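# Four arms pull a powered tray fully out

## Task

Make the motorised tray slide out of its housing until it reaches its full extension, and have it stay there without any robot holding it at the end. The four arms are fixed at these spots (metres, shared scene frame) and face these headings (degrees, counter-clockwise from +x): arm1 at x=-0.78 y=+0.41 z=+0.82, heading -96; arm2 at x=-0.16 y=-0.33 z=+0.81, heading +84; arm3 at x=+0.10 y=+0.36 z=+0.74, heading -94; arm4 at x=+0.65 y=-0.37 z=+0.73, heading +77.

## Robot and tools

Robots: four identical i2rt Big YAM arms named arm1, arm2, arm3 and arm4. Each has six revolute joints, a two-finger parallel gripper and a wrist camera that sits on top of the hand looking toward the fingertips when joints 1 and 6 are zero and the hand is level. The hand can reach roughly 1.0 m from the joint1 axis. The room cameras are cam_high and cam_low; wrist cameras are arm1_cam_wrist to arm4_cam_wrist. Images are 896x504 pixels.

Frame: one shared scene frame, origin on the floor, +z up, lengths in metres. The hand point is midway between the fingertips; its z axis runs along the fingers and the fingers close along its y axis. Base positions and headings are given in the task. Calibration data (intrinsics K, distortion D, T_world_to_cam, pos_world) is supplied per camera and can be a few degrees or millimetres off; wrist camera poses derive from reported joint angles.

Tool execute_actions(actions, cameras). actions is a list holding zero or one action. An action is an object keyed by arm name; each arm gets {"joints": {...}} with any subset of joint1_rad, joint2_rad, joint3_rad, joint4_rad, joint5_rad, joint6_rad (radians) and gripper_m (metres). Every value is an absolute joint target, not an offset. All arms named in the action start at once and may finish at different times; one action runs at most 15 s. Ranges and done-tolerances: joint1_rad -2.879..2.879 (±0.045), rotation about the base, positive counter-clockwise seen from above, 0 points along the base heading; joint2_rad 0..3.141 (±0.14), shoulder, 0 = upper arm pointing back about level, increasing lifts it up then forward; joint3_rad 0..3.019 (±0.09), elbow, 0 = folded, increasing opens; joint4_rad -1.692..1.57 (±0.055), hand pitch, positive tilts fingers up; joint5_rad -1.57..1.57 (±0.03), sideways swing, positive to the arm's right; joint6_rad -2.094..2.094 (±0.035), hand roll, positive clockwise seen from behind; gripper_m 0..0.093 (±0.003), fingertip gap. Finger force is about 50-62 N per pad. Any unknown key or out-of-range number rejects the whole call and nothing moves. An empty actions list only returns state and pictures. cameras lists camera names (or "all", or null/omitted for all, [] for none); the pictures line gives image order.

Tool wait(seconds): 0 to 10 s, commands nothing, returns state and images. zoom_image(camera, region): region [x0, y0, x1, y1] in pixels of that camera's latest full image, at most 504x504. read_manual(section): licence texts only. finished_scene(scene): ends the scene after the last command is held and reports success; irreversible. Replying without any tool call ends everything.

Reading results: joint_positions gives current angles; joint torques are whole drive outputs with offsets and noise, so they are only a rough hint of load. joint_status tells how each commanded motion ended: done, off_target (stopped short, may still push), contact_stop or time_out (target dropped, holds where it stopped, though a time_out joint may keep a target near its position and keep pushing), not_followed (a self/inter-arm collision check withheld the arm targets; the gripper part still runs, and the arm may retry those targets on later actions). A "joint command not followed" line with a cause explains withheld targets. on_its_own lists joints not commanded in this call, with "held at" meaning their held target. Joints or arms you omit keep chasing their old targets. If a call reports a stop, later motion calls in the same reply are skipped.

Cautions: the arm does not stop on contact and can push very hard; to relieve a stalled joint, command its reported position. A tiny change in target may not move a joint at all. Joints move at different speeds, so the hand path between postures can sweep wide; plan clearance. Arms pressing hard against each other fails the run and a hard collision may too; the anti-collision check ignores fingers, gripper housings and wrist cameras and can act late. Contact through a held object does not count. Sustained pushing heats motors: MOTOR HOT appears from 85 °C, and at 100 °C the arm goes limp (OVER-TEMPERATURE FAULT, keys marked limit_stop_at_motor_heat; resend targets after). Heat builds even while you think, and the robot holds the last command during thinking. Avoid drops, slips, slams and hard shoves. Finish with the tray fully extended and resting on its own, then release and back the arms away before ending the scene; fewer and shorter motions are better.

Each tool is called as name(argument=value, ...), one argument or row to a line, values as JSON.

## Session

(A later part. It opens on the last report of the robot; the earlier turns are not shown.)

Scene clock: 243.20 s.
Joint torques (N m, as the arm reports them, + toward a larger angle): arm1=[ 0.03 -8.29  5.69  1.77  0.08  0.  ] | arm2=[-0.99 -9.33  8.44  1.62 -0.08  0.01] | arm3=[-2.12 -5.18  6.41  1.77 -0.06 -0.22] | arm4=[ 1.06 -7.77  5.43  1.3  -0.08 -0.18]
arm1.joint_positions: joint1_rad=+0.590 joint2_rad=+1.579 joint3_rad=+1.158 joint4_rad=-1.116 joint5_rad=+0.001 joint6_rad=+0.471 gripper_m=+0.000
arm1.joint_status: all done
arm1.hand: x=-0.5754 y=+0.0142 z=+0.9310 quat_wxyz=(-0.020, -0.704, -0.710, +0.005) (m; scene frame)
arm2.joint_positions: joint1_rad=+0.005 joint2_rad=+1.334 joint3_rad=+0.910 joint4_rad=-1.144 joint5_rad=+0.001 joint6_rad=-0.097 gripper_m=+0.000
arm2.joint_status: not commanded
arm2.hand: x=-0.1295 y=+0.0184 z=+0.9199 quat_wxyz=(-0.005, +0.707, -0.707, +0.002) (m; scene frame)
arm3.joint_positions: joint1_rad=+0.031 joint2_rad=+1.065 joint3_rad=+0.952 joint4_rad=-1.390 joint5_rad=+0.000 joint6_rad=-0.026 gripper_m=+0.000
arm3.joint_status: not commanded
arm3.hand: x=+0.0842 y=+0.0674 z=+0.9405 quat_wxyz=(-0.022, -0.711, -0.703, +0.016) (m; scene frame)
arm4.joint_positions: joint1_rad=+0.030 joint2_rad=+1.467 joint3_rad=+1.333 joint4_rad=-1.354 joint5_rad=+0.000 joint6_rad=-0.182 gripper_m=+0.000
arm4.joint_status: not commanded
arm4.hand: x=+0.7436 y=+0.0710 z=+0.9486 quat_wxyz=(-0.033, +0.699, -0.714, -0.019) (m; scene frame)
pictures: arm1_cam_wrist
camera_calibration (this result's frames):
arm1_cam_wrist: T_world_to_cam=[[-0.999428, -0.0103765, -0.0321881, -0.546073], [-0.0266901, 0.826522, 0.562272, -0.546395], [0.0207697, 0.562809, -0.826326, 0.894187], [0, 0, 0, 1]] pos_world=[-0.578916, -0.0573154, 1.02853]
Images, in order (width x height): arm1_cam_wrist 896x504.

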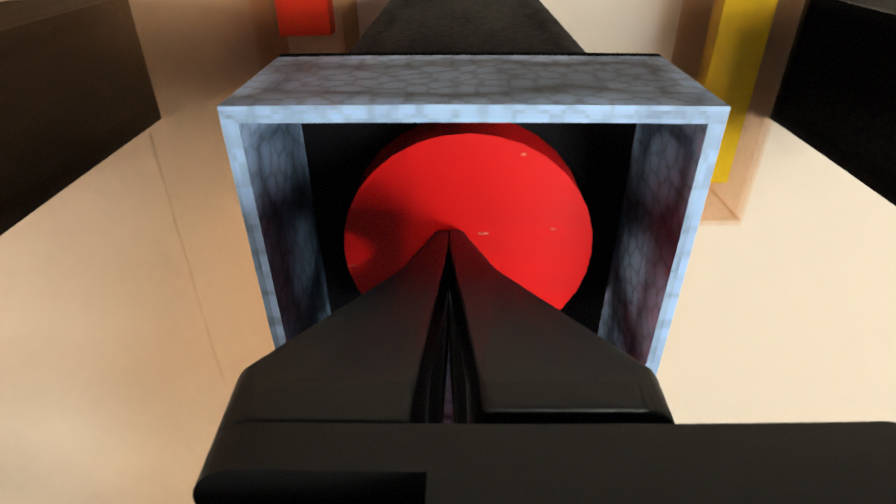

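wait(
  seconds=6,
)

execute_actions(
  actions=[
    {"arm4": {"joints": {"joint1_rad": 0.037, "joint2_rad": 1.485, "joint3_rad": 1.52, "joint4_rad": -1.585}}},
  ],
  cameras=[],
)

execute_actions(
  actions=[
    {"arm4": {"joints": {"joint1_rad": 0.5149, "joint2_rad": 1.5519, "joint3_rad": 1.58, "joint4_rad": -1.5605, "joint6_rad": 0.285}}},
  ],
  cameras=[],
)

execute_actions(
  actions=[
    {"arm4": {"joints": {"joint1_rad": 0.5149, "joint2_rad": 1.5755, "joint3_rad": 1.3582, "joint4_rad": -1.3535}}},
  ],
  cameras=["arm4_cam_wrist", "arm1_cam_wrist"],
)

Scene clock: 249.40 s.
Joint torques (N m, as the arm reports them, + toward a larger angle): arm1=[-0.18 -8.39  5.68  1.78  0.08 -0.01] | arm2=[-1.11 -9.85  8.44  1.49 -0.08  0.01] | arm3=[-1.96 -5.13  6.37  1.74 -0.06 -0.21] | arm4=[ 1.07 -7.75  5.41  1.29 -0.08 -0.18]
arm1.joint_positions: joint1_rad=+0.590 joint2_rad=+1.579 joint3_rad=+1.158 joint4_rad=-1.116 joint5_rad=+0.001 joint6_rad=+0.471 gripper_m=+0.000
arm1.joint_status: all done
arm1.hand: x=-0.5754 y=+0.0142 z=+0.9310 quat_wxyz=(-0.020, -0.704, -0.710, +0.005) (m; scene frame)
arm2.joint_positions: joint1_rad=+0.005 joint2_rad=+1.334 joint3_rad=+0.910 joint4_rad=-1.144 joint5_rad=+0.001 joint6_rad=-0.097 gripper_m=+0.000
arm2.joint_status: not commanded
arm2.hand: x=-0.1295 y=+0.0184 z=+0.9199 quat_wxyz=(-0.005, +0.707, -0.707, +0.002) (m; scene frame)
arm3.joint_positions: joint1_rad=+0.031 joint2_rad=+1.065 joint3_rad=+0.952 joint4_rad=-1.390 joint5_rad=+0.000 joint6_rad=-0.026 gripper_m=+0.000
arm3.joint_status: not commanded
arm3.hand: x=+0.0842 y=+0.0674 z=+0.9405 quat_wxyz=(-0.022, -0.711, -0.703, +0.016) (m; scene frame)
arm4.joint_positions: joint1_rad=+0.030 joint2_rad=+1.467 joint3_rad=+1.333 joint4_rad=-1.354 joint5_rad=+0.000 joint6_rad=-0.182 gripper_m=+0.000
arm4.joint_status: not commanded
arm4.hand: x=+0.7436 y=+0.0710 z=+0.9486 quat_wxyz=(-0.033, +0.699, -0.714, -0.019) (m; scene frame)
wait: 6.00 s; at rest by 0.07 s
pictures: arm1_cam_wrist, arm2_cam_wrist, arm3_cam_wrist, arm4_cam_wrist, cam_high, cam_low
camera_calibration (this result's frames):
arm1_cam_wrist: T_world_to_cam=[[-0.999428, -0.0103765, -0.0321881, -0.546073], [-0.0266901, 0.826522, 0.562272, -0.546395], [0.0207697, 0.562809, -0.826326, 0.894187], [0, 0, 0, 1]] pos_world=[-0.578916, -0.0573154, 1.02853]
arm2_cam_wrist: T_world_to_cam=[[0.999708, 0.00694021, 0.0231325, 0.106122], [-0.00801389, -0.808227, 0.588816, -0.523544], [0.0227829, -0.58883, -0.807936, 0.884684], [0, 0, 0, 1]] pos_world=[-0.130442, 0.0970495, 1.02058]
arm3_cam_wrist: T_world_to_cam=[[-0.999836, 0.0130587, -0.0125789, 0.0918515], [0.00408038, 0.838008, 0.545643, -0.568949], [0.0176666, 0.545502, -0.837923, 0.877634], [0, 0, 0, 1]] pos_world=[0.0786531, -0.00316601, 1.04699]
arm4_cam_wrist: T_world_to_cam=[[0.999371, -0.0199843, 0.029302, -0.771496], [-0.0324932, -0.847059, 0.530505, -0.413162], [0.0142188, -0.531123, -0.847175, 0.955347], [0, 0, 0, 1]] pos_world=[0.744002, 0.142016, 1.05114]
Images, in order (width x height): arm1_cam_wrist 896x504, arm2_cam_wrist 896x504, arm3_cam_wrist 896x504, arm4_cam_wrist 896x504, cam_high 896x504, cam_low 896x504.

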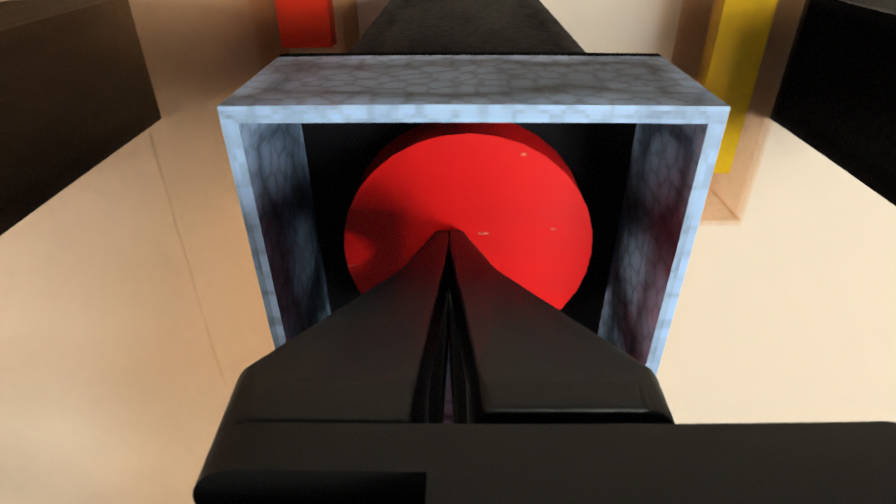

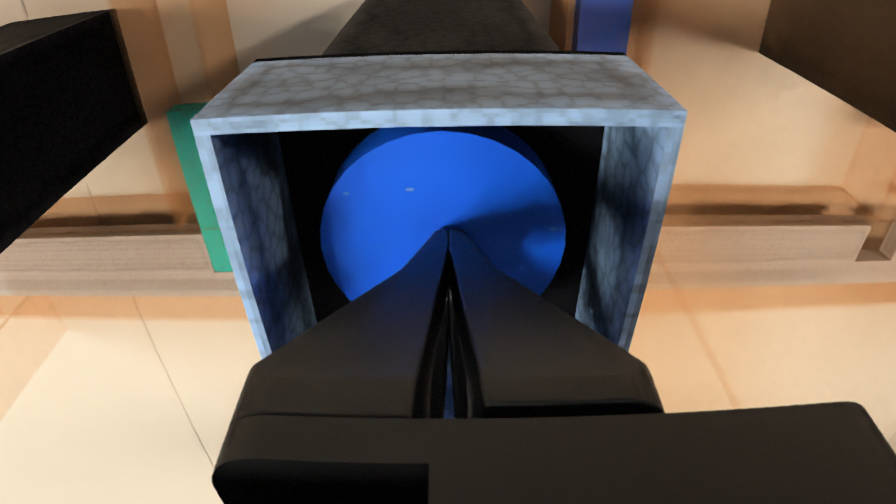

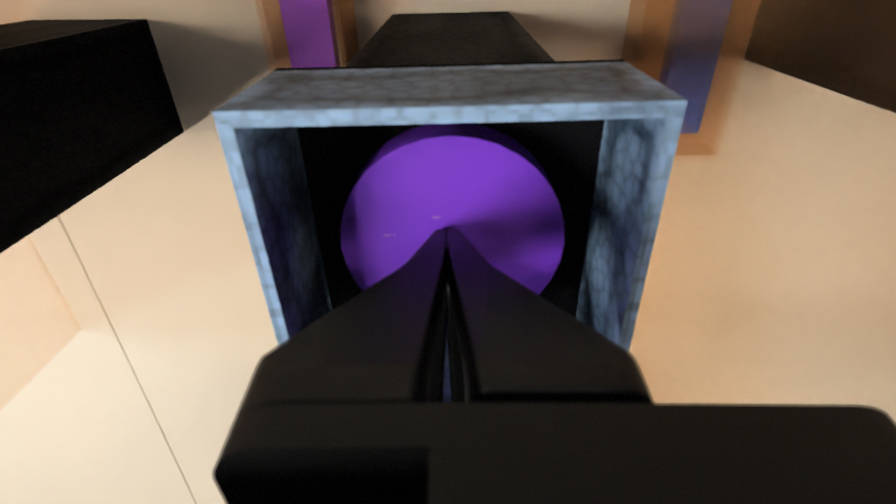

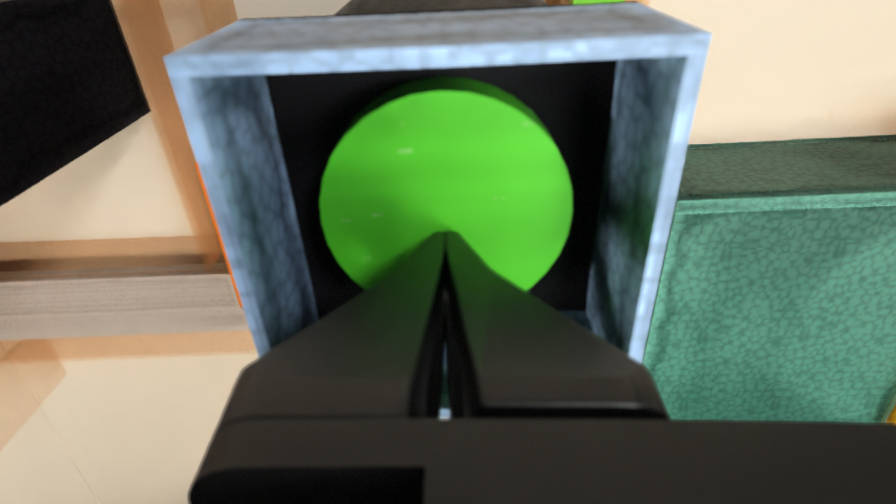

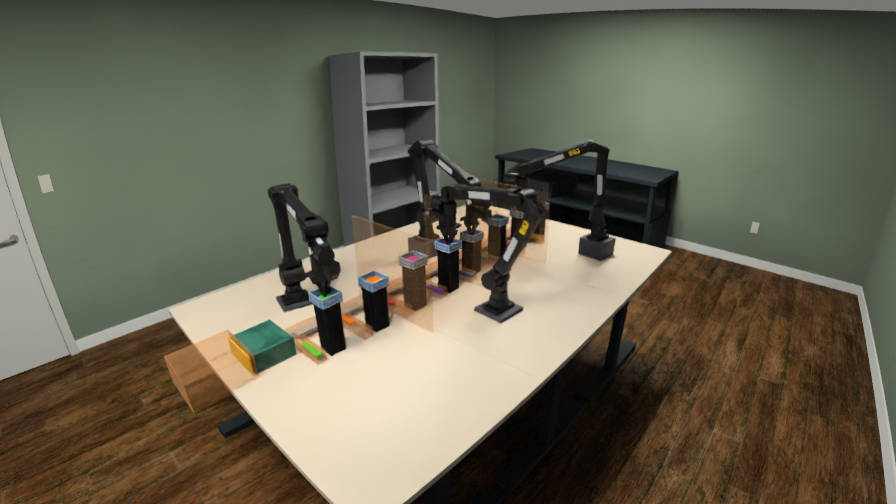

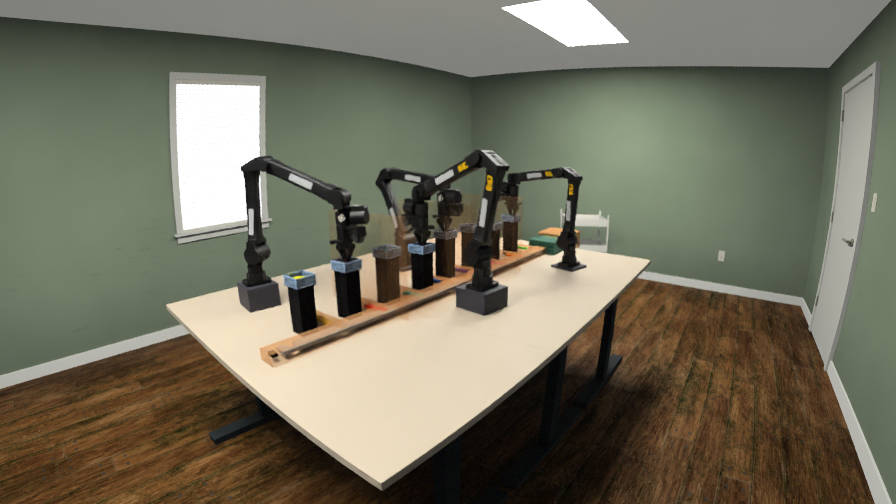

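Scene clock: 250.43 s.
Joint torques (N m, as the arm reports them, + toward a larger angle): arm1=[-0.01 -8.38  5.71  1.75  0.07 -0.01] | arm2=[-0.89 -9.58  8.47  1.59 -0.11  0.01] | arm3=[-2.   -5.09  6.41  1.76 -0.06 -0.22] | arm4=[  1.11 -10.83  14.7   -0.47  -0.08  -0.18]
arm1.joint_positions: joint1_rad=+0.590 joint2_rad=+1.579 joint3_rad=+1.158 joint4_rad=-1.116 joint5_rad=+0.001 joint6_rad=+0.471 gripper_m=+0.000
arm1.joint_status: not commanded
arm1.hand: x=-0.5754 y=+0.0142 z=+0.9310 quat_wxyz=(-0.020, -0.704, -0.710, +0.005) (m; scene frame)
arm2.joint_positions: joint1_rad=+0.005 joint2_rad=+1.334 joint3_rad=+0.910 joint4_rad=-1.144 joint5_rad=+0.001 joint6_rad=-0.097 gripper_m=+0.000
arm2.joint_status: not commanded
arm2.hand: x=-0.1295 y=+0.0184 z=+0.9199 quat_wxyz=(-0.005, +0.707, -0.707, +0.002) (m; scene frame)
arm3.joint_positions: joint1_rad=+0.031 joint2_rad=+1.065 joint3_rad=+0.952 joint4_rad=-1.390 joint5_rad=+0.000 joint6_rad=-0.026 gripper_m=+0.000
arm3.joint_status: not commanded
arm3.hand: x=+0.0842 y=+0.0674 z=+0.9405 quat_wxyz=(-0.022, -0.711, -0.703, +0.016) (m; scene frame)
arm4.joint_positions: joint1_rad=+0.030 joint2_rad=+1.471 joint3_rad=+1.459 joint4_rad=-1.574 joint5_rad=+0.000 joint6_rad=-0.182 gripper_m=+0.000
arm4.joint_status: all done
arm4.hand: x=+0.7396 y=+0.0525 z=+0.9942 quat_wxyz=(+0.008, +0.699, -0.715, +0.008) (m; scene frame)
pictures: none
No camera images: the call's "cameras" was empty. Leave "cameras" out to get every camera's image.

Scene clock: 251.93 s.
Joint torques (N m, as the arm reports them, + toward a larger angle): arm1=[-0.06 -8.29  5.66  1.78  0.07 -0.01] | arm2=[-1.05 -9.83  8.38  1.59 -0.1   0.03] | arm3=[-2.06 -5.08  6.4   1.77 -0.06 -0.22] | arm4=[  0.09 -13.85  14.89   0.16  -0.02   0.09]
arm1.joint_positions: joint1_rad=+0.590 joint2_rad=+1.579 joint3_rad=+1.158 joint4_rad=-1.116 joint5_rad=+0.001 joint6_rad=+0.471 gripper_m=+0.000
arm1.joint_status: not commanded
arm1.hand: x=-0.5754 y=+0.0142 z=+0.9310 quat_wxyz=(-0.020, -0.704, -0.710, +0.005) (m; scene frame)
arm2.joint_positions: joint1_rad=+0.005 joint2_rad=+1.334 joint3_rad=+0.910 joint4_rad=-1.144 joint5_rad=+0.001 joint6_rad=-0.097 gripper_m=+0.000
arm2.joint_status: not commanded
arm2.hand: x=-0.1295 y=+0.0184 z=+0.9199 quat_wxyz=(-0.005, +0.707, -0.707, +0.002) (m; scene frame)
arm3.joint_positions: joint1_rad=+0.031 joint2_rad=+1.065 joint3_rad=+0.952 joint4_rad=-1.390 joint5_rad=+0.000 joint6_rad=-0.026 gripper_m=+0.000
arm3.joint_status: not commanded
arm3.hand: x=+0.0842 y=+0.0674 z=+0.9405 quat_wxyz=(-0.022, -0.711, -0.703, +0.016) (m; scene frame)
arm4.joint_positions: joint1_rad=+0.521 joint2_rad=+1.553 joint3_rad=+1.517 joint4_rad=-1.568 joint5_rad=-0.001 joint6_rad=+0.272 gripper_m=+0.000
arm4.joint_status: all done
arm4.hand: x=+0.5231 y=+0.0694 z=+0.9802 quat_wxyz=(+0.011, +0.712, -0.701, +0.019) (m; scene frame)
pictures: none
No camera images: the call's "cameras" was empty. Leave "cameras" out to get every camera's image.

Scene clock: 252.87 s.
Joint torques (N m, as the arm reports them, + toward a larger angle): arm1=[-0.17 -8.28  5.7   1.77  0.07 -0.01] | arm2=[-0.73 -9.54  8.44  1.65 -0.11  0.04] | arm3=[-2.06 -5.23  6.4   1.78 -0.06 -0.22] | arm4=[  0.03 -11.43   7.07   0.67  -0.01   0.08]
arm1.joint_positions: joint1_rad=+0.590 joint2_rad=+1.579 joint3_rad=+1.158 joint4_rad=-1.116 joint5_rad=+0.001 joint6_rad=+0.471 gripper_m=+0.000
arm1.joint_status: not commanded
arm1.hand: x=-0.5754 y=+0.0142 z=+0.9310 quat_wxyz=(-0.020, -0.704, -0.710, +0.005) (m; scene frame)
arm2.joint_positions: joint1_rad=+0.005 joint2_rad=+1.334 joint3_rad=+0.910 joint4_rad=-1.144 joint5_rad=+0.001 joint6_rad=-0.097 gripper_m=+0.000
arm2.joint_status: not commanded
arm2.hand: x=-0.1295 y=+0.0184 z=+0.9199 quat_wxyz=(-0.005, +0.707, -0.707, +0.002) (m; scene frame)
arm3.joint_positions: joint1_rad=+0.031 joint2_rad=+1.065 joint3_rad=+0.952 joint4_rad=-1.390 joint5_rad=+0.000 joint6_rad=-0.026 gripper_m=+0.000
arm3.joint_status: not commanded
arm3.hand: x=+0.0842 y=+0.0674 z=+0.9405 quat_wxyz=(-0.022, -0.711, -0.703, +0.016) (m; scene frame)
arm4.joint_positions: joint1_rad=+0.521 joint2_rad=+1.553 joint3_rad=+1.385 joint4_rad=-1.372 joint5_rad=-0.001 joint6_rad=+0.273 gripper_m=+0.000
arm4.joint_status: all done
arm4.hand: x=+0.5202 y=+0.0794 z=+0.9304 quat_wxyz=(-0.005, +0.712, -0.702, -0.010) (m; scene frame)
pictures: arm1_cam_wrist, arm4_cam_wrist
camera_calibration (this result's frames):
arm1_cam_wrist: T_world_to_cam=[[-0.999428, -0.0103765, -0.0321881, -0.546073], [-0.0266901, 0.826522, 0.562272, -0.546395], [0.0207697, 0.562809, -0.826326, 0.894187], [0, 0, 0, 1]] pos_world=[-0.578916, -0.0573154, 1.02853]
arm4_cam_wrist: T_world_to_cam=[[0.999838, 0.0173652, 0.00466682, -0.527761], [0.0115354, -0.818527, 0.574353, -0.469647], [0.0137937, -0.574206, -0.818595, 0.924593], [0, 0, 0, 1]] pos_world=[0.520339, 0.155652, 1.02907]
Images, in order (width x height): arm1_cam_wrist 896x504, arm4_cam_wrist 896x504.

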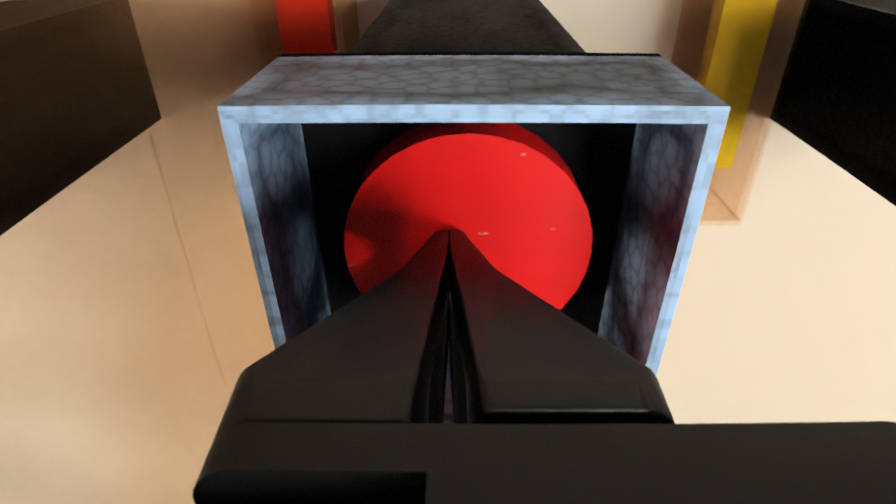

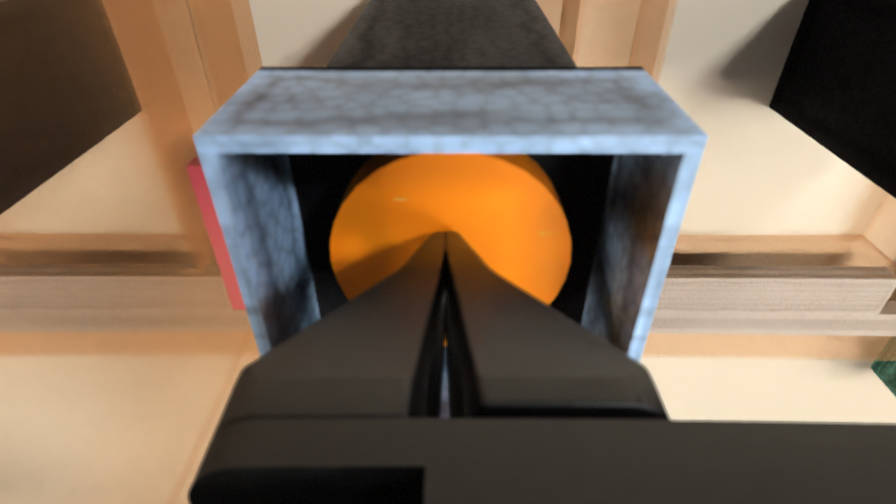

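wait(
  seconds=5,
)

execute_actions(
  actions=[
    {"arm2": {"joints": {"joint1_rad": 0.0, "joint2_rad": 1.2863, "joint3_rad": 1.0453, "joint4_rad": -1.2898}}, "arm3": {"joints": {"joint1_rad": 0.024, "joint2_rad": 1.0821, "joint3_rad": 1.135, "joint4_rad": -1.5839}}},
  ],
  cameras=[],
)

execute_actions(
  actions=[
    {"arm2": {"joints": {"joint1_rad": 0.5856, "joint2_rad": 1.3842, "joint3_rad": 1.18, "joint4_rad": -1.3385, "joint6_rad": 0.481}}, "arm3": {"joints": {"joint1_rad": 0.682, "joint2_rad": 1.246, "joint3_rad": 1.272, "joint4_rad": -1.567, "joint6_rad": 0.596}}},
  ],
  cameras=[],
)

execute_actions(
  actions=[
    {"arm2": {"joints": {"joint1_rad": 0.588, "joint2_rad": 1.4484, "joint3_rad": 1.0236, "joint4_rad": -1.146}}, "arm3": {"joints": {"joint1_rad": 0.682, "joint2_rad": 1.28, "joint3_rad": 1.047, "joint4_rad": -1.305}}},
  ],
  cameras=["arm2_cam_wrist", "arm3_cam_wrist", "cam_high"],
)

Scene clock: 259.37 s.
Joint torques (N m, as the arm reports them, + toward a larger angle): arm1=[-0.18 -8.26  5.68  1.75  0.08 -0.01] | arm2=[-0.58 -9.42  8.24  1.67 -0.08  0.02] | arm3=[-1.98 -5.2   6.39  1.72 -0.06 -0.22] | arm4=[  0.11 -11.45   7.06   0.67  -0.01   0.08]
arm1.joint_positions: joint1_rad=+0.590 joint2_rad=+1.579 joint3_rad=+1.158 joint4_rad=-1.116 joint5_rad=+0.001 joint6_rad=+0.471 gripper_m=+0.000
arm1.joint_status: not commanded
arm1.hand: x=-0.5754 y=+0.0142 z=+0.9310 quat_wxyz=(-0.020, -0.704, -0.710, +0.005) (m; scene frame)
arm2.joint_positions: joint1_rad=+0.005 joint2_rad=+1.334 joint3_rad=+0.910 joint4_rad=-1.144 joint5_rad=+0.001 joint6_rad=-0.097 gripper_m=+0.000
arm2.joint_status: not commanded
arm2.hand: x=-0.1295 y=+0.0184 z=+0.9199 quat_wxyz=(-0.005, +0.707, -0.707, +0.002) (m; scene frame)
arm3.joint_positions: joint1_rad=+0.031 joint2_rad=+1.065 joint3_rad=+0.952 joint4_rad=-1.390 joint5_rad=+0.000 joint6_rad=-0.026 gripper_m=+0.000
arm3.joint_status: not commanded
arm3.hand: x=+0.0842 y=+0.0674 z=+0.9405 quat_wxyz=(-0.022, -0.711, -0.703, +0.016) (m; scene frame)
arm4.joint_positions: joint1_rad=+0.521 joint2_rad=+1.553 joint3_rad=+1.385 joint4_rad=-1.372 joint5_rad=-0.001 joint6_rad=+0.273 gripper_m=+0.000
arm4.joint_status: all done
arm4.hand: x=+0.5202 y=+0.0794 z=+0.9304 quat_wxyz=(-0.005, +0.712, -0.702, -0.010) (m; scene frame)
wait: 5.00 s; at rest from the start
pictures: arm1_cam_wrist, arm2_cam_wrist, arm3_cam_wrist, arm4_cam_wrist, cam_high, cam_low
camera_calibration (this result's frames):
arm1_cam_wrist: T_world_to_cam=[[-0.999428, -0.0103765, -0.0321881, -0.546073], [-0.0266901, 0.826522, 0.562272, -0.546395], [0.0207697, 0.562809, -0.826326, 0.894187], [0, 0, 0, 1]] pos_world=[-0.578916, -0.0573154, 1.02853]
arm2_cam_wrist: T_world_to_cam=[[0.999708, 0.00694021, 0.0231325, 0.106122], [-0.00801389, -0.808227, 0.588816, -0.523544], [0.0227829, -0.58883, -0.807936, 0.884684], [0, 0, 0, 1]] pos_world=[-0.130442, 0.0970495, 1.02058]
arm3_cam_wrist: T_world_to_cam=[[-0.999836, 0.0130587, -0.0125789, 0.0918515], [0.00408038, 0.838008, 0.545643, -0.568949], [0.0176666, 0.545502, -0.837923, 0.877634], [0, 0, 0, 1]] pos_world=[0.0786531, -0.00316601, 1.04699]
arm4_cam_wrist: T_world_to_cam=[[0.999838, 0.0173652, 0.00466682, -0.527761], [0.0115354, -0.818527, 0.574353, -0.469647], [0.0137937, -0.574206, -0.818595, 0.924593], [0, 0, 0, 1]] pos_world=[0.520339, 0.155652, 1.02907]
Images, in order (width x height): arm1_cam_wrist 896x504, arm2_cam_wrist 896x504, arm3_cam_wrist 896x504, arm4_cam_wrist 896x504, cam_high 896x504, cam_low 896x504.

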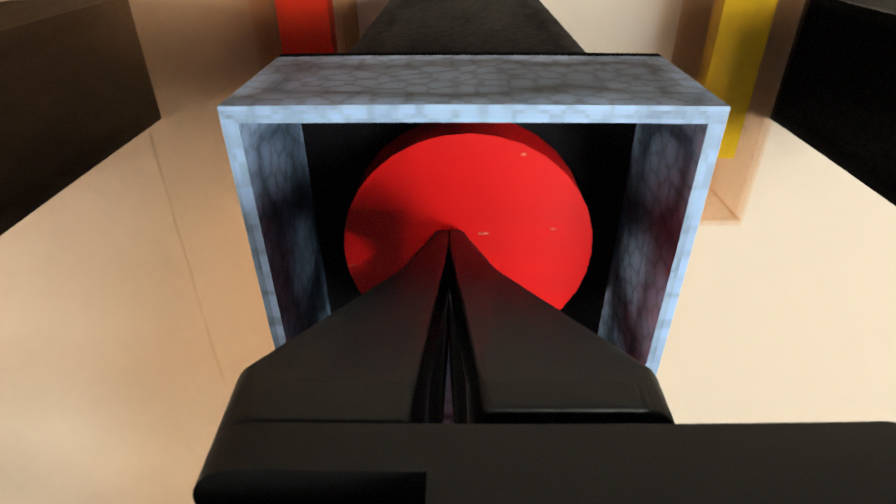

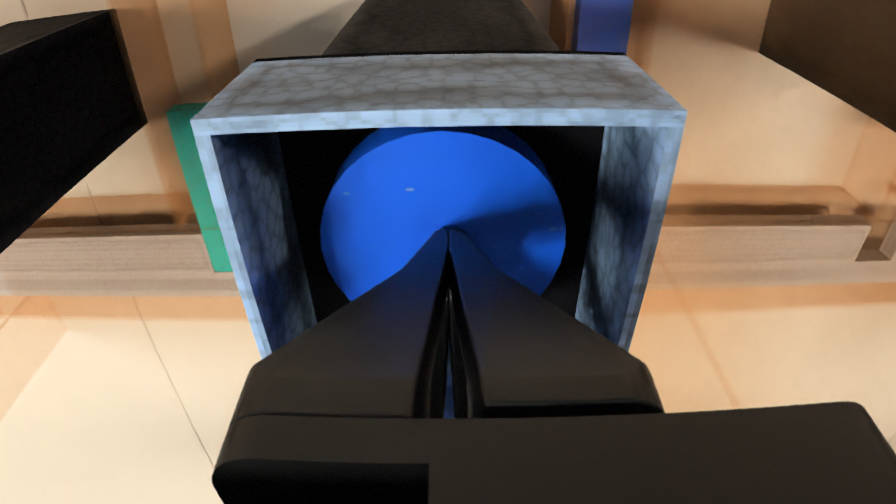

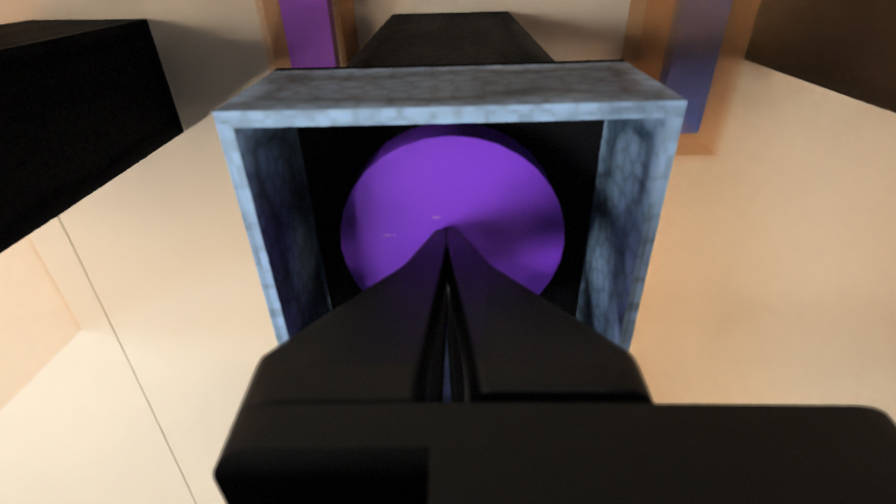

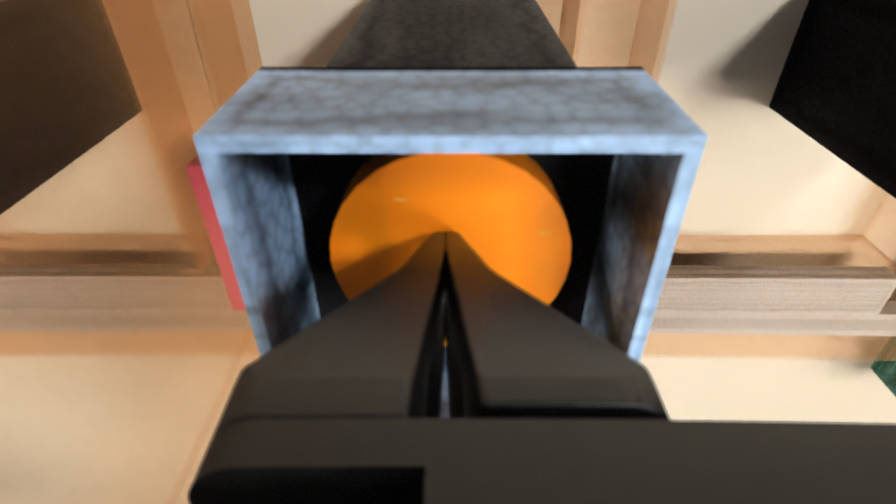

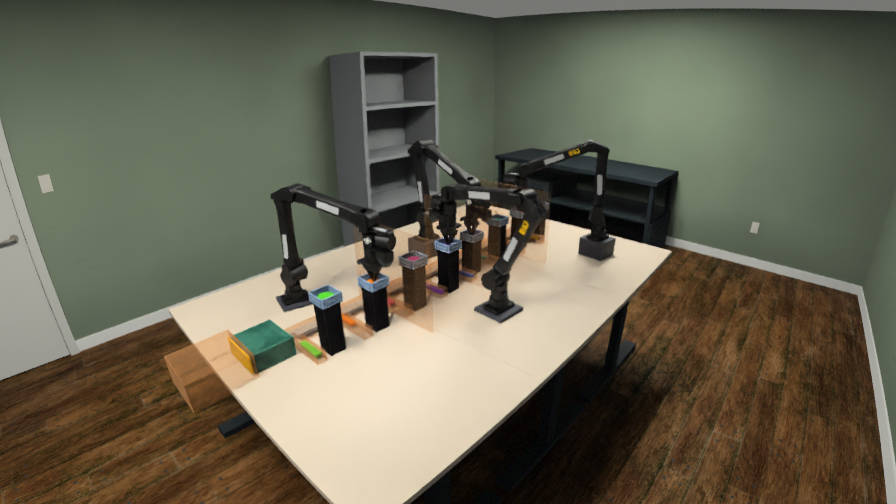

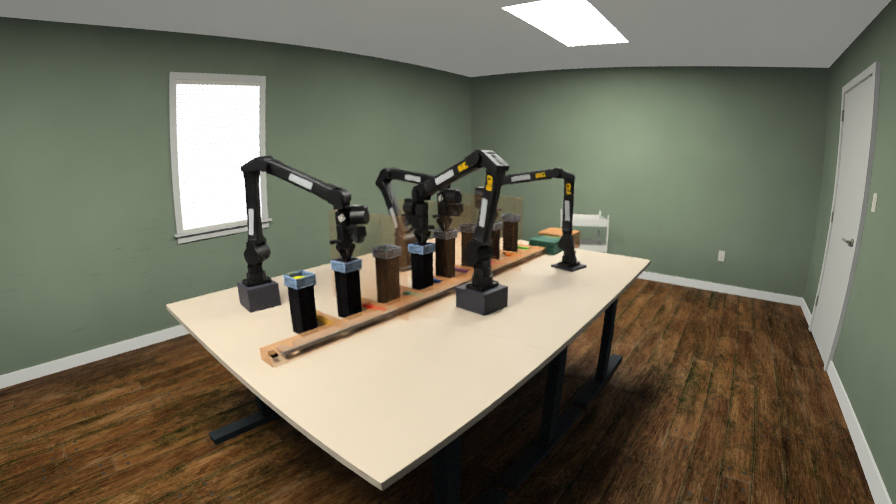

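Scene clock: 260.37 s.
Joint torques (N m, as the arm reports them, + toward a larger angle): arm1=[-0.09 -8.17  5.69  1.77  0.08 -0.02] | arm2=[ -0.84 -11.4   12.16  -0.35  -0.12   0.01] | arm3=[-2.07 -6.57 13.55  0.02 -0.05 -0.21] | arm4=[  0.1  -11.48   7.04   0.66  -0.01   0.08]
arm1.joint_positions: joint1_rad=+0.590 joint2_rad=+1.579 joint3_rad=+1.158 joint4_rad=-1.116 joint5_rad=+0.001 joint6_rad=+0.471 gripper_m=+0.000
arm1.joint_status: not commanded
arm1.hand: x=-0.5754 y=+0.0142 z=+0.9310 quat_wxyz=(-0.020, -0.704, -0.710, +0.005) (m; scene frame)
arm2.joint_positions: joint1_rad=+0.005 joint2_rad=+1.292 joint3_rad=+1.015 joint4_rad=-1.275 joint5_rad=+0.001 joint6_rad=-0.097 gripper_m=+0.000
arm2.joint_status: all done
arm2.hand: x=-0.1293 y=+0.0253 z=+0.9715 quat_wxyz=(-0.011, +0.707, -0.707, -0.003) (m; scene frame)
arm3.joint_positions: joint1_rad=+0.031 joint2_rad=+1.064 joint3_rad=+1.100 joint4_rad=-1.572 joint5_rad=+0.000 joint6_rad=-0.026 gripper_m=+0.000
arm3.joint_status: all done
arm3.hand: x=+0.0838 y=+0.0728 z=+0.9970 quat_wxyz=(-0.011, -0.711, -0.703, +0.004) (m; scene frame)
arm4.joint_positions: joint1_rad=+0.521 joint2_rad=+1.553 joint3_rad=+1.385 joint4_rad=-1.372 joint5_rad=-0.001 joint6_rad=+0.273 gripper_m=+0.000
arm4.joint_status: not commanded
arm4.hand: x=+0.5202 y=+0.0794 z=+0.9304 quat_wxyz=(-0.005, +0.712, -0.702, -0.010) (m; scene frame)
pictures: none
No camera images: the call's "cameras" was empty. Leave "cameras" out to get every camera's image.

Scene clock: 262.00 s.
Joint torques (N m, as the arm reports them, + toward a larger angle): arm1=[-0.01 -8.33  5.65  1.78  0.07  0.  ] | arm2=[ -0.32 -11.9   12.52  -0.37  -0.01   0.16] | arm3=[ -0.78 -10.82  13.66   0.64  -0.01  -0.06] | arm4=[  0.12 -11.47   7.05   0.67  -0.01   0.09]
arm1.joint_positions: joint1_rad=+0.590 joint2_rad=+1.579 joint3_rad=+1.158 joint4_rad=-1.116 joint5_rad=+0.001 joint6_rad=+0.471 gripper_m=+0.000
arm1.joint_status: not commanded
arm1.hand: x=-0.5754 y=+0.0142 z=+0.9310 quat_wxyz=(-0.020, -0.704, -0.710, +0.005) (m; scene frame)
arm2.joint_positions: joint1_rad=+0.582 joint2_rad=+1.366 joint3_rad=+1.147 joint4_rad=-1.325 joint5_rad=+0.001 joint6_rad=+0.472 gripper_m=+0.000
arm2.joint_status: all done
arm2.hand: x=-0.3444 y=+0.0194 z=+0.9930 quat_wxyz=(-0.009, +0.710, -0.704, -0.010) (m; scene frame)
arm3.joint_positions: joint1_rad=+0.677 joint2_rad=+1.247 joint3_rad=+1.236 joint4_rad=-1.571 joint5_rad=+0.000 joint6_rad=+0.585 gripper_m=+0.000
arm3.joint_status: all done
arm3.hand: x=+0.2918 y=+0.0768 z=+0.9977 quat_wxyz=(+0.006, -0.699, -0.715, -0.010) (m; scene frame)
arm4.joint_positions: joint1_rad=+0.521 joint2_rad=+1.553 joint3_rad=+1.385 joint4_rad=-1.372 joint5_rad=-0.001 joint6_rad=+0.273 gripper_m=+0.000
arm4.joint_status: not commanded
arm4.hand: x=+0.5202 y=+0.0794 z=+0.9304 quat_wxyz=(-0.005, +0.712, -0.702, -0.010) (m; scene frame)
pictures: none
No camera images: the call's "cameras" was empty. Leave "cameras" out to get every camera's image.

Scene clock: 263.00 s.
Joint torques (N m, as the arm reports them, + toward a larger angle): arm1=[-0.12 -8.21  5.7   1.8   0.07 -0.02] | arm2=[  0.19 -10.29   7.02   1.65  -0.06   0.19] | arm3=[-0.79 -8.29  7.99  1.92  0.01 -0.05] | arm4=[  0.09 -11.46   7.05   0.66  -0.01   0.08]
arm1.joint_positions: joint1_rad=+0.590 joint2_rad=+1.579 joint3_rad=+1.158 joint4_rad=-1.116 joint5_rad=+0.001 joint6_rad=+0.471 gripper_m=+0.000
arm1.joint_status: not commanded
arm1.hand: x=-0.5754 y=+0.0142 z=+0.9310 quat_wxyz=(-0.020, -0.704, -0.710, +0.005) (m; scene frame)
arm2.joint_positions: joint1_rad=+0.582 joint2_rad=+1.412 joint3_rad=+1.052 joint4_rad=-1.174 joint5_rad=+0.001 joint6_rad=+0.473 gripper_m=+0.000
arm2.joint_status: all done
arm2.hand: x=-0.3461 y=+0.0236 z=+0.9413 quat_wxyz=(-0.010, +0.709, -0.705, -0.015) (m; scene frame)
arm3.joint_positions: joint1_rad=+0.677 joint2_rad=+1.245 joint3_rad=+1.079 joint4_rad=-1.332 joint5_rad=+0.000 joint6_rad=+0.585 gripper_m=+0.000
arm3.joint_status: all done
arm3.hand: x=+0.3006 y=+0.0659 z=+0.9392 quat_wxyz=(-0.035, -0.699, -0.714, -0.002) (m; scene frame)
arm4.joint_positions: joint1_rad=+0.521 joint2_rad=+1.553 joint3_rad=+1.385 joint4_rad=-1.372 joint5_rad=-0.001 joint6_rad=+0.273 gripper_m=+0.000
arm4.joint_status: not commanded
arm4.hand: x=+0.5202 y=+0.0794 z=+0.9304 quat_wxyz=(-0.005, +0.712, -0.702, -0.010) (m; scene frame)
pictures: arm2_cam_wrist, arm3_cam_wrist, cam_high
camera_calibration (this result's frames):
arm2_cam_wrist: T_world_to_cam=[[0.999885, 0.0136835, 0.00647413, 0.337715], [0.00765801, -0.826151, 0.563397, -0.503898], [0.0130578, -0.563282, -0.826161, 0.923141], [0, 0, 0, 1]] pos_world=[-0.345871, 0.0990724, 1.04437]
arm3_cam_wrist: T_world_to_cam=[[-0.998254, -0.0219245, -0.0548409, 0.349834], [-0.0485662, 0.833107, 0.550976, -0.55669], [0.0336084, 0.552677, -0.832717, 0.863364], [0, 0, 0, 1]] pos_world=[0.293171, -0.00570898, 1.04485]
Images, in order (width x height): arm2_cam_wrist 896x504, arm3_cam_wrist 896x504, cam_high 896x504.

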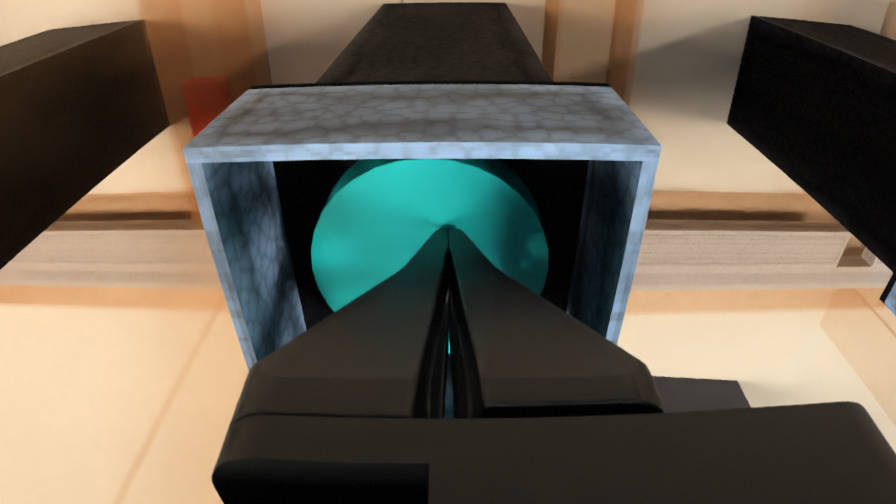

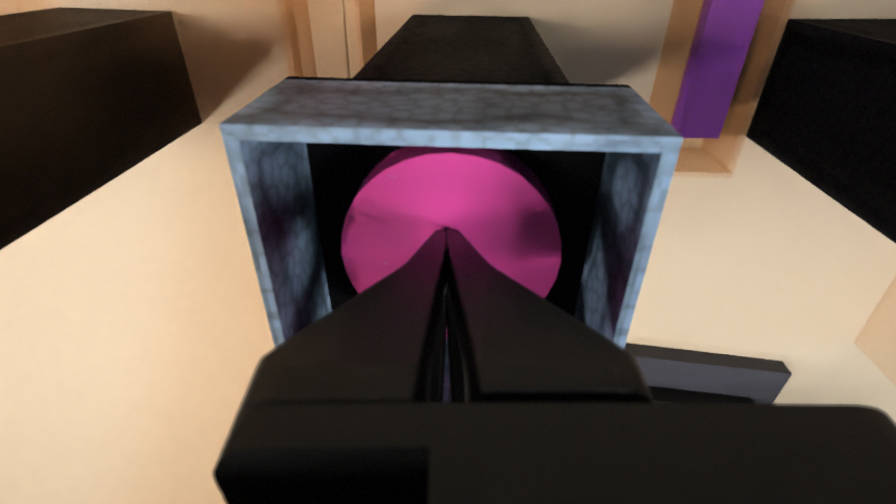

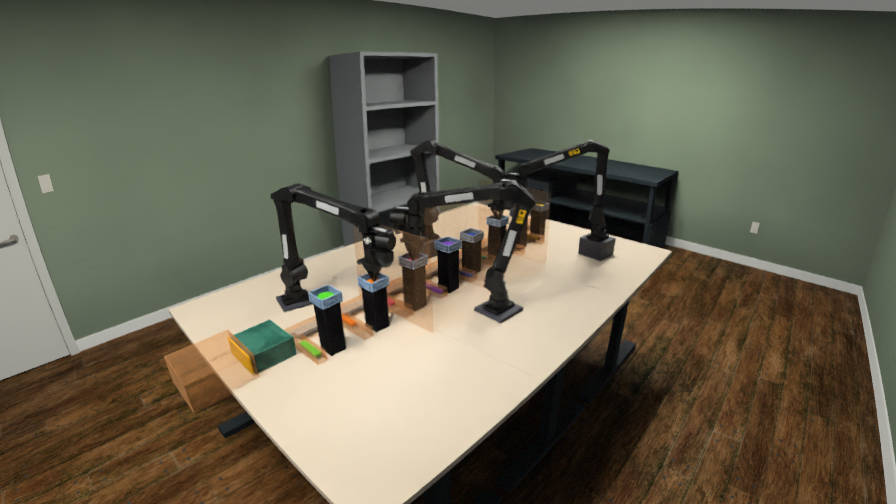

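wait(
  seconds=8,
)

Scene clock: 271.03 s.
Joint torques (N m, as the arm reports them, + toward a larger angle): arm1=[-0.03 -8.17  5.67  1.75  0.08 -0.01] | arm2=[  0.09 -10.07   7.19   1.59  -0.05   0.2 ] | arm3=[-0.75 -8.31  7.97  1.93  0.   -0.05] | arm4=[  0.13 -11.5    7.04   0.66  -0.01   0.08]
arm1.joint_positions: joint1_rad=+0.590 joint2_rad=+1.579 joint3_rad=+1.158 joint4_rad=-1.116 joint5_rad=+0.001 joint6_rad=+0.471 gripper_m=+0.000
arm1.joint_status: not commanded
arm1.hand: x=-0.5754 y=+0.0142 z=+0.9310 quat_wxyz=(-0.020, -0.704, -0.710, +0.005) (m; scene frame)
arm2.joint_positions: joint1_rad=+0.582 joint2_rad=+1.412 joint3_rad=+1.052 joint4_rad=-1.174 joint5_rad=+0.001 joint6_rad=+0.473 gripper_m=+0.000
arm2.joint_status: all done
arm2.hand: x=-0.3461 y=+0.0236 z=+0.9413 quat_wxyz=(-0.010, +0.709, -0.705, -0.015) (m; scene frame)
arm3.joint_positions: joint1_rad=+0.677 joint2_rad=+1.245 joint3_rad=+1.079 joint4_rad=-1.332 joint5_rad=+0.000 joint6_rad=+0.585 gripper_m=+0.000
arm3.joint_status: all done
arm3.hand: x=+0.3006 y=+0.0659 z=+0.9392 quat_wxyz=(-0.035, -0.699, -0.714, -0.002) (m; scene frame)
arm4.joint_positions: joint1_rad=+0.521 joint2_rad=+1.553 joint3_rad=+1.385 joint4_rad=-1.372 joint5_rad=-0.001 joint6_rad=+0.273 gripper_m=+0.000
arm4.joint_status: not commanded
arm4.hand: x=+0.5202 y=+0.0794 z=+0.9304 quat_wxyz=(-0.005, +0.712, -0.702, -0.010) (m; scene frame)
wait: 8.00 s; at rest by 0.23 s
pictures: arm1_cam_wrist, arm2_cam_wrist, arm3_cam_wrist, arm4_cam_wrist, cam_high, cam_low
camera_calibration (this result's frames):
arm1_cam_wrist: T_world_to_cam=[[-0.999428, -0.0103765, -0.0321881, -0.546073], [-0.0266901, 0.826522, 0.562272, -0.546395], [0.0207697, 0.562809, -0.826326, 0.894187], [0, 0, 0, 1]] pos_world=[-0.578916, -0.0573154, 1.02853]
arm2_cam_wrist: T_world_to_cam=[[0.999885, 0.0136835, 0.00647413, 0.337715], [0.00765801, -0.826151, 0.563397, -0.503898], [0.0130578, -0.563282, -0.826161, 0.923141], [0, 0, 0, 1]] pos_world=[-0.345871, 0.0990724, 1.04437]
arm3_cam_wrist: T_world_to_cam=[[-0.998254, -0.0219245, -0.0548409, 0.349834], [-0.0485662, 0.833107, 0.550976, -0.55669], [0.0336084, 0.552677, -0.832717, 0.863364], [0, 0, 0, 1]] pos_world=[0.293171, -0.00570898, 1.04485]
arm4_cam_wrist: T_world_to_cam=[[0.999838, 0.0173652, 0.00466682, -0.527761], [0.0115354, -0.818527, 0.574353, -0.469647], [0.0137937, -0.574206, -0.818595, 0.924593], [0, 0, 0, 1]] pos_world=[0.520339, 0.155652, 1.02907]
Images, in order (width x height): arm1_cam_wrist 896x504, arm2_cam_wrist 896x504, arm3_cam_wrist 896x504, arm4_cam_wrist 896x504, cam_high 896x504, cam_low 896x504.

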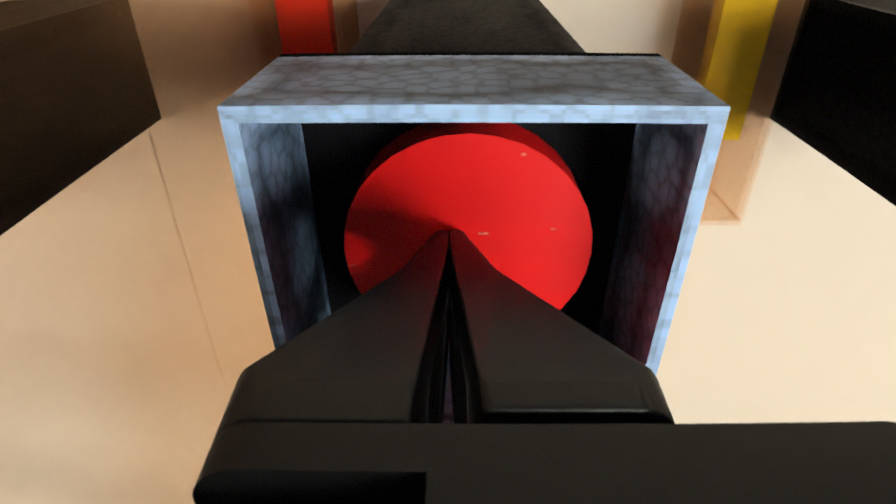

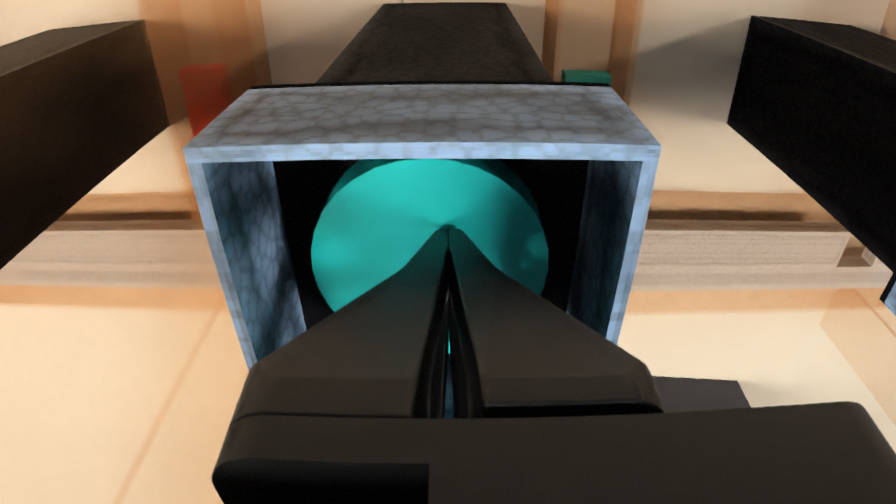

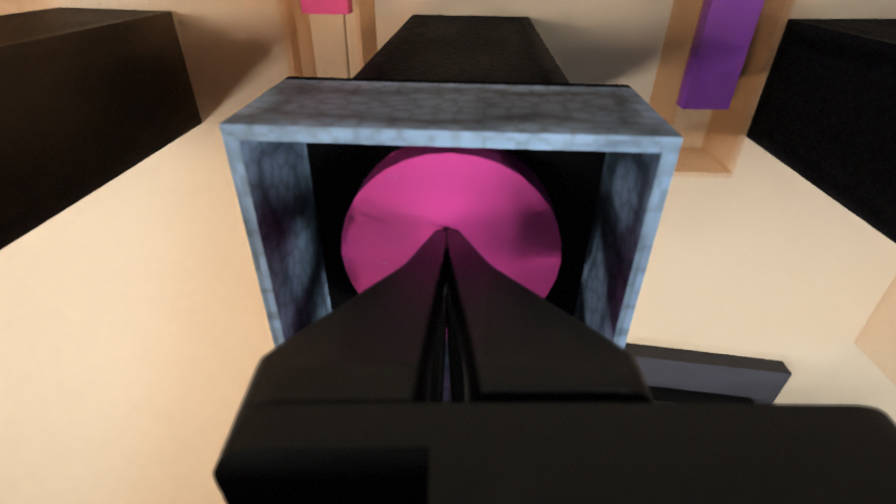

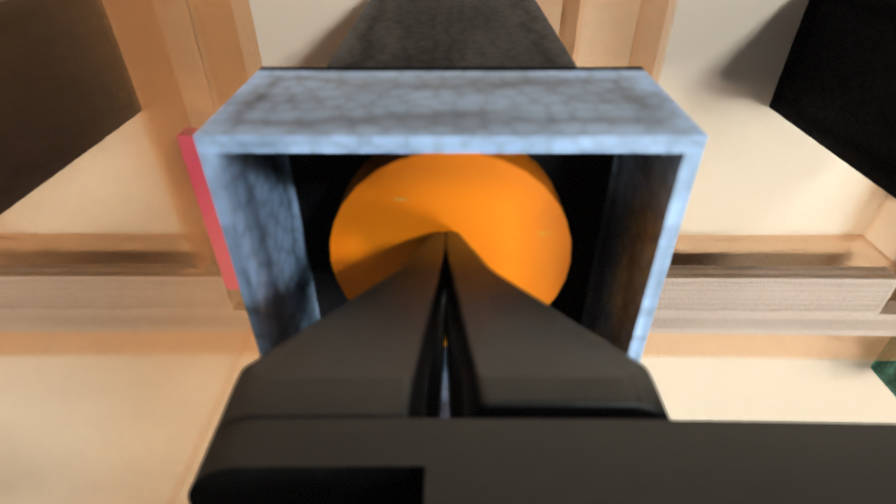

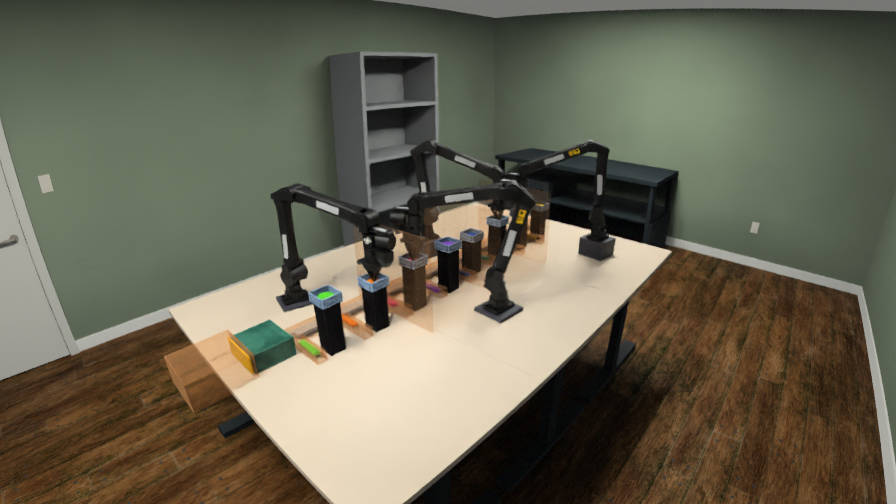

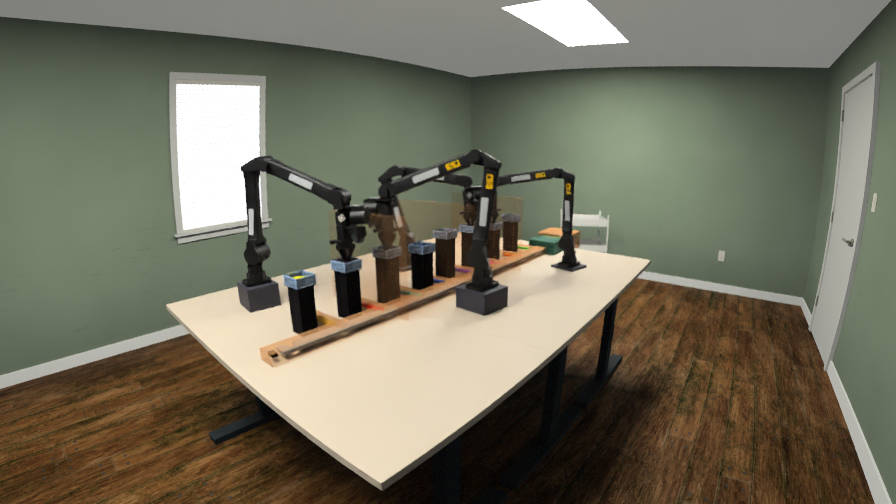

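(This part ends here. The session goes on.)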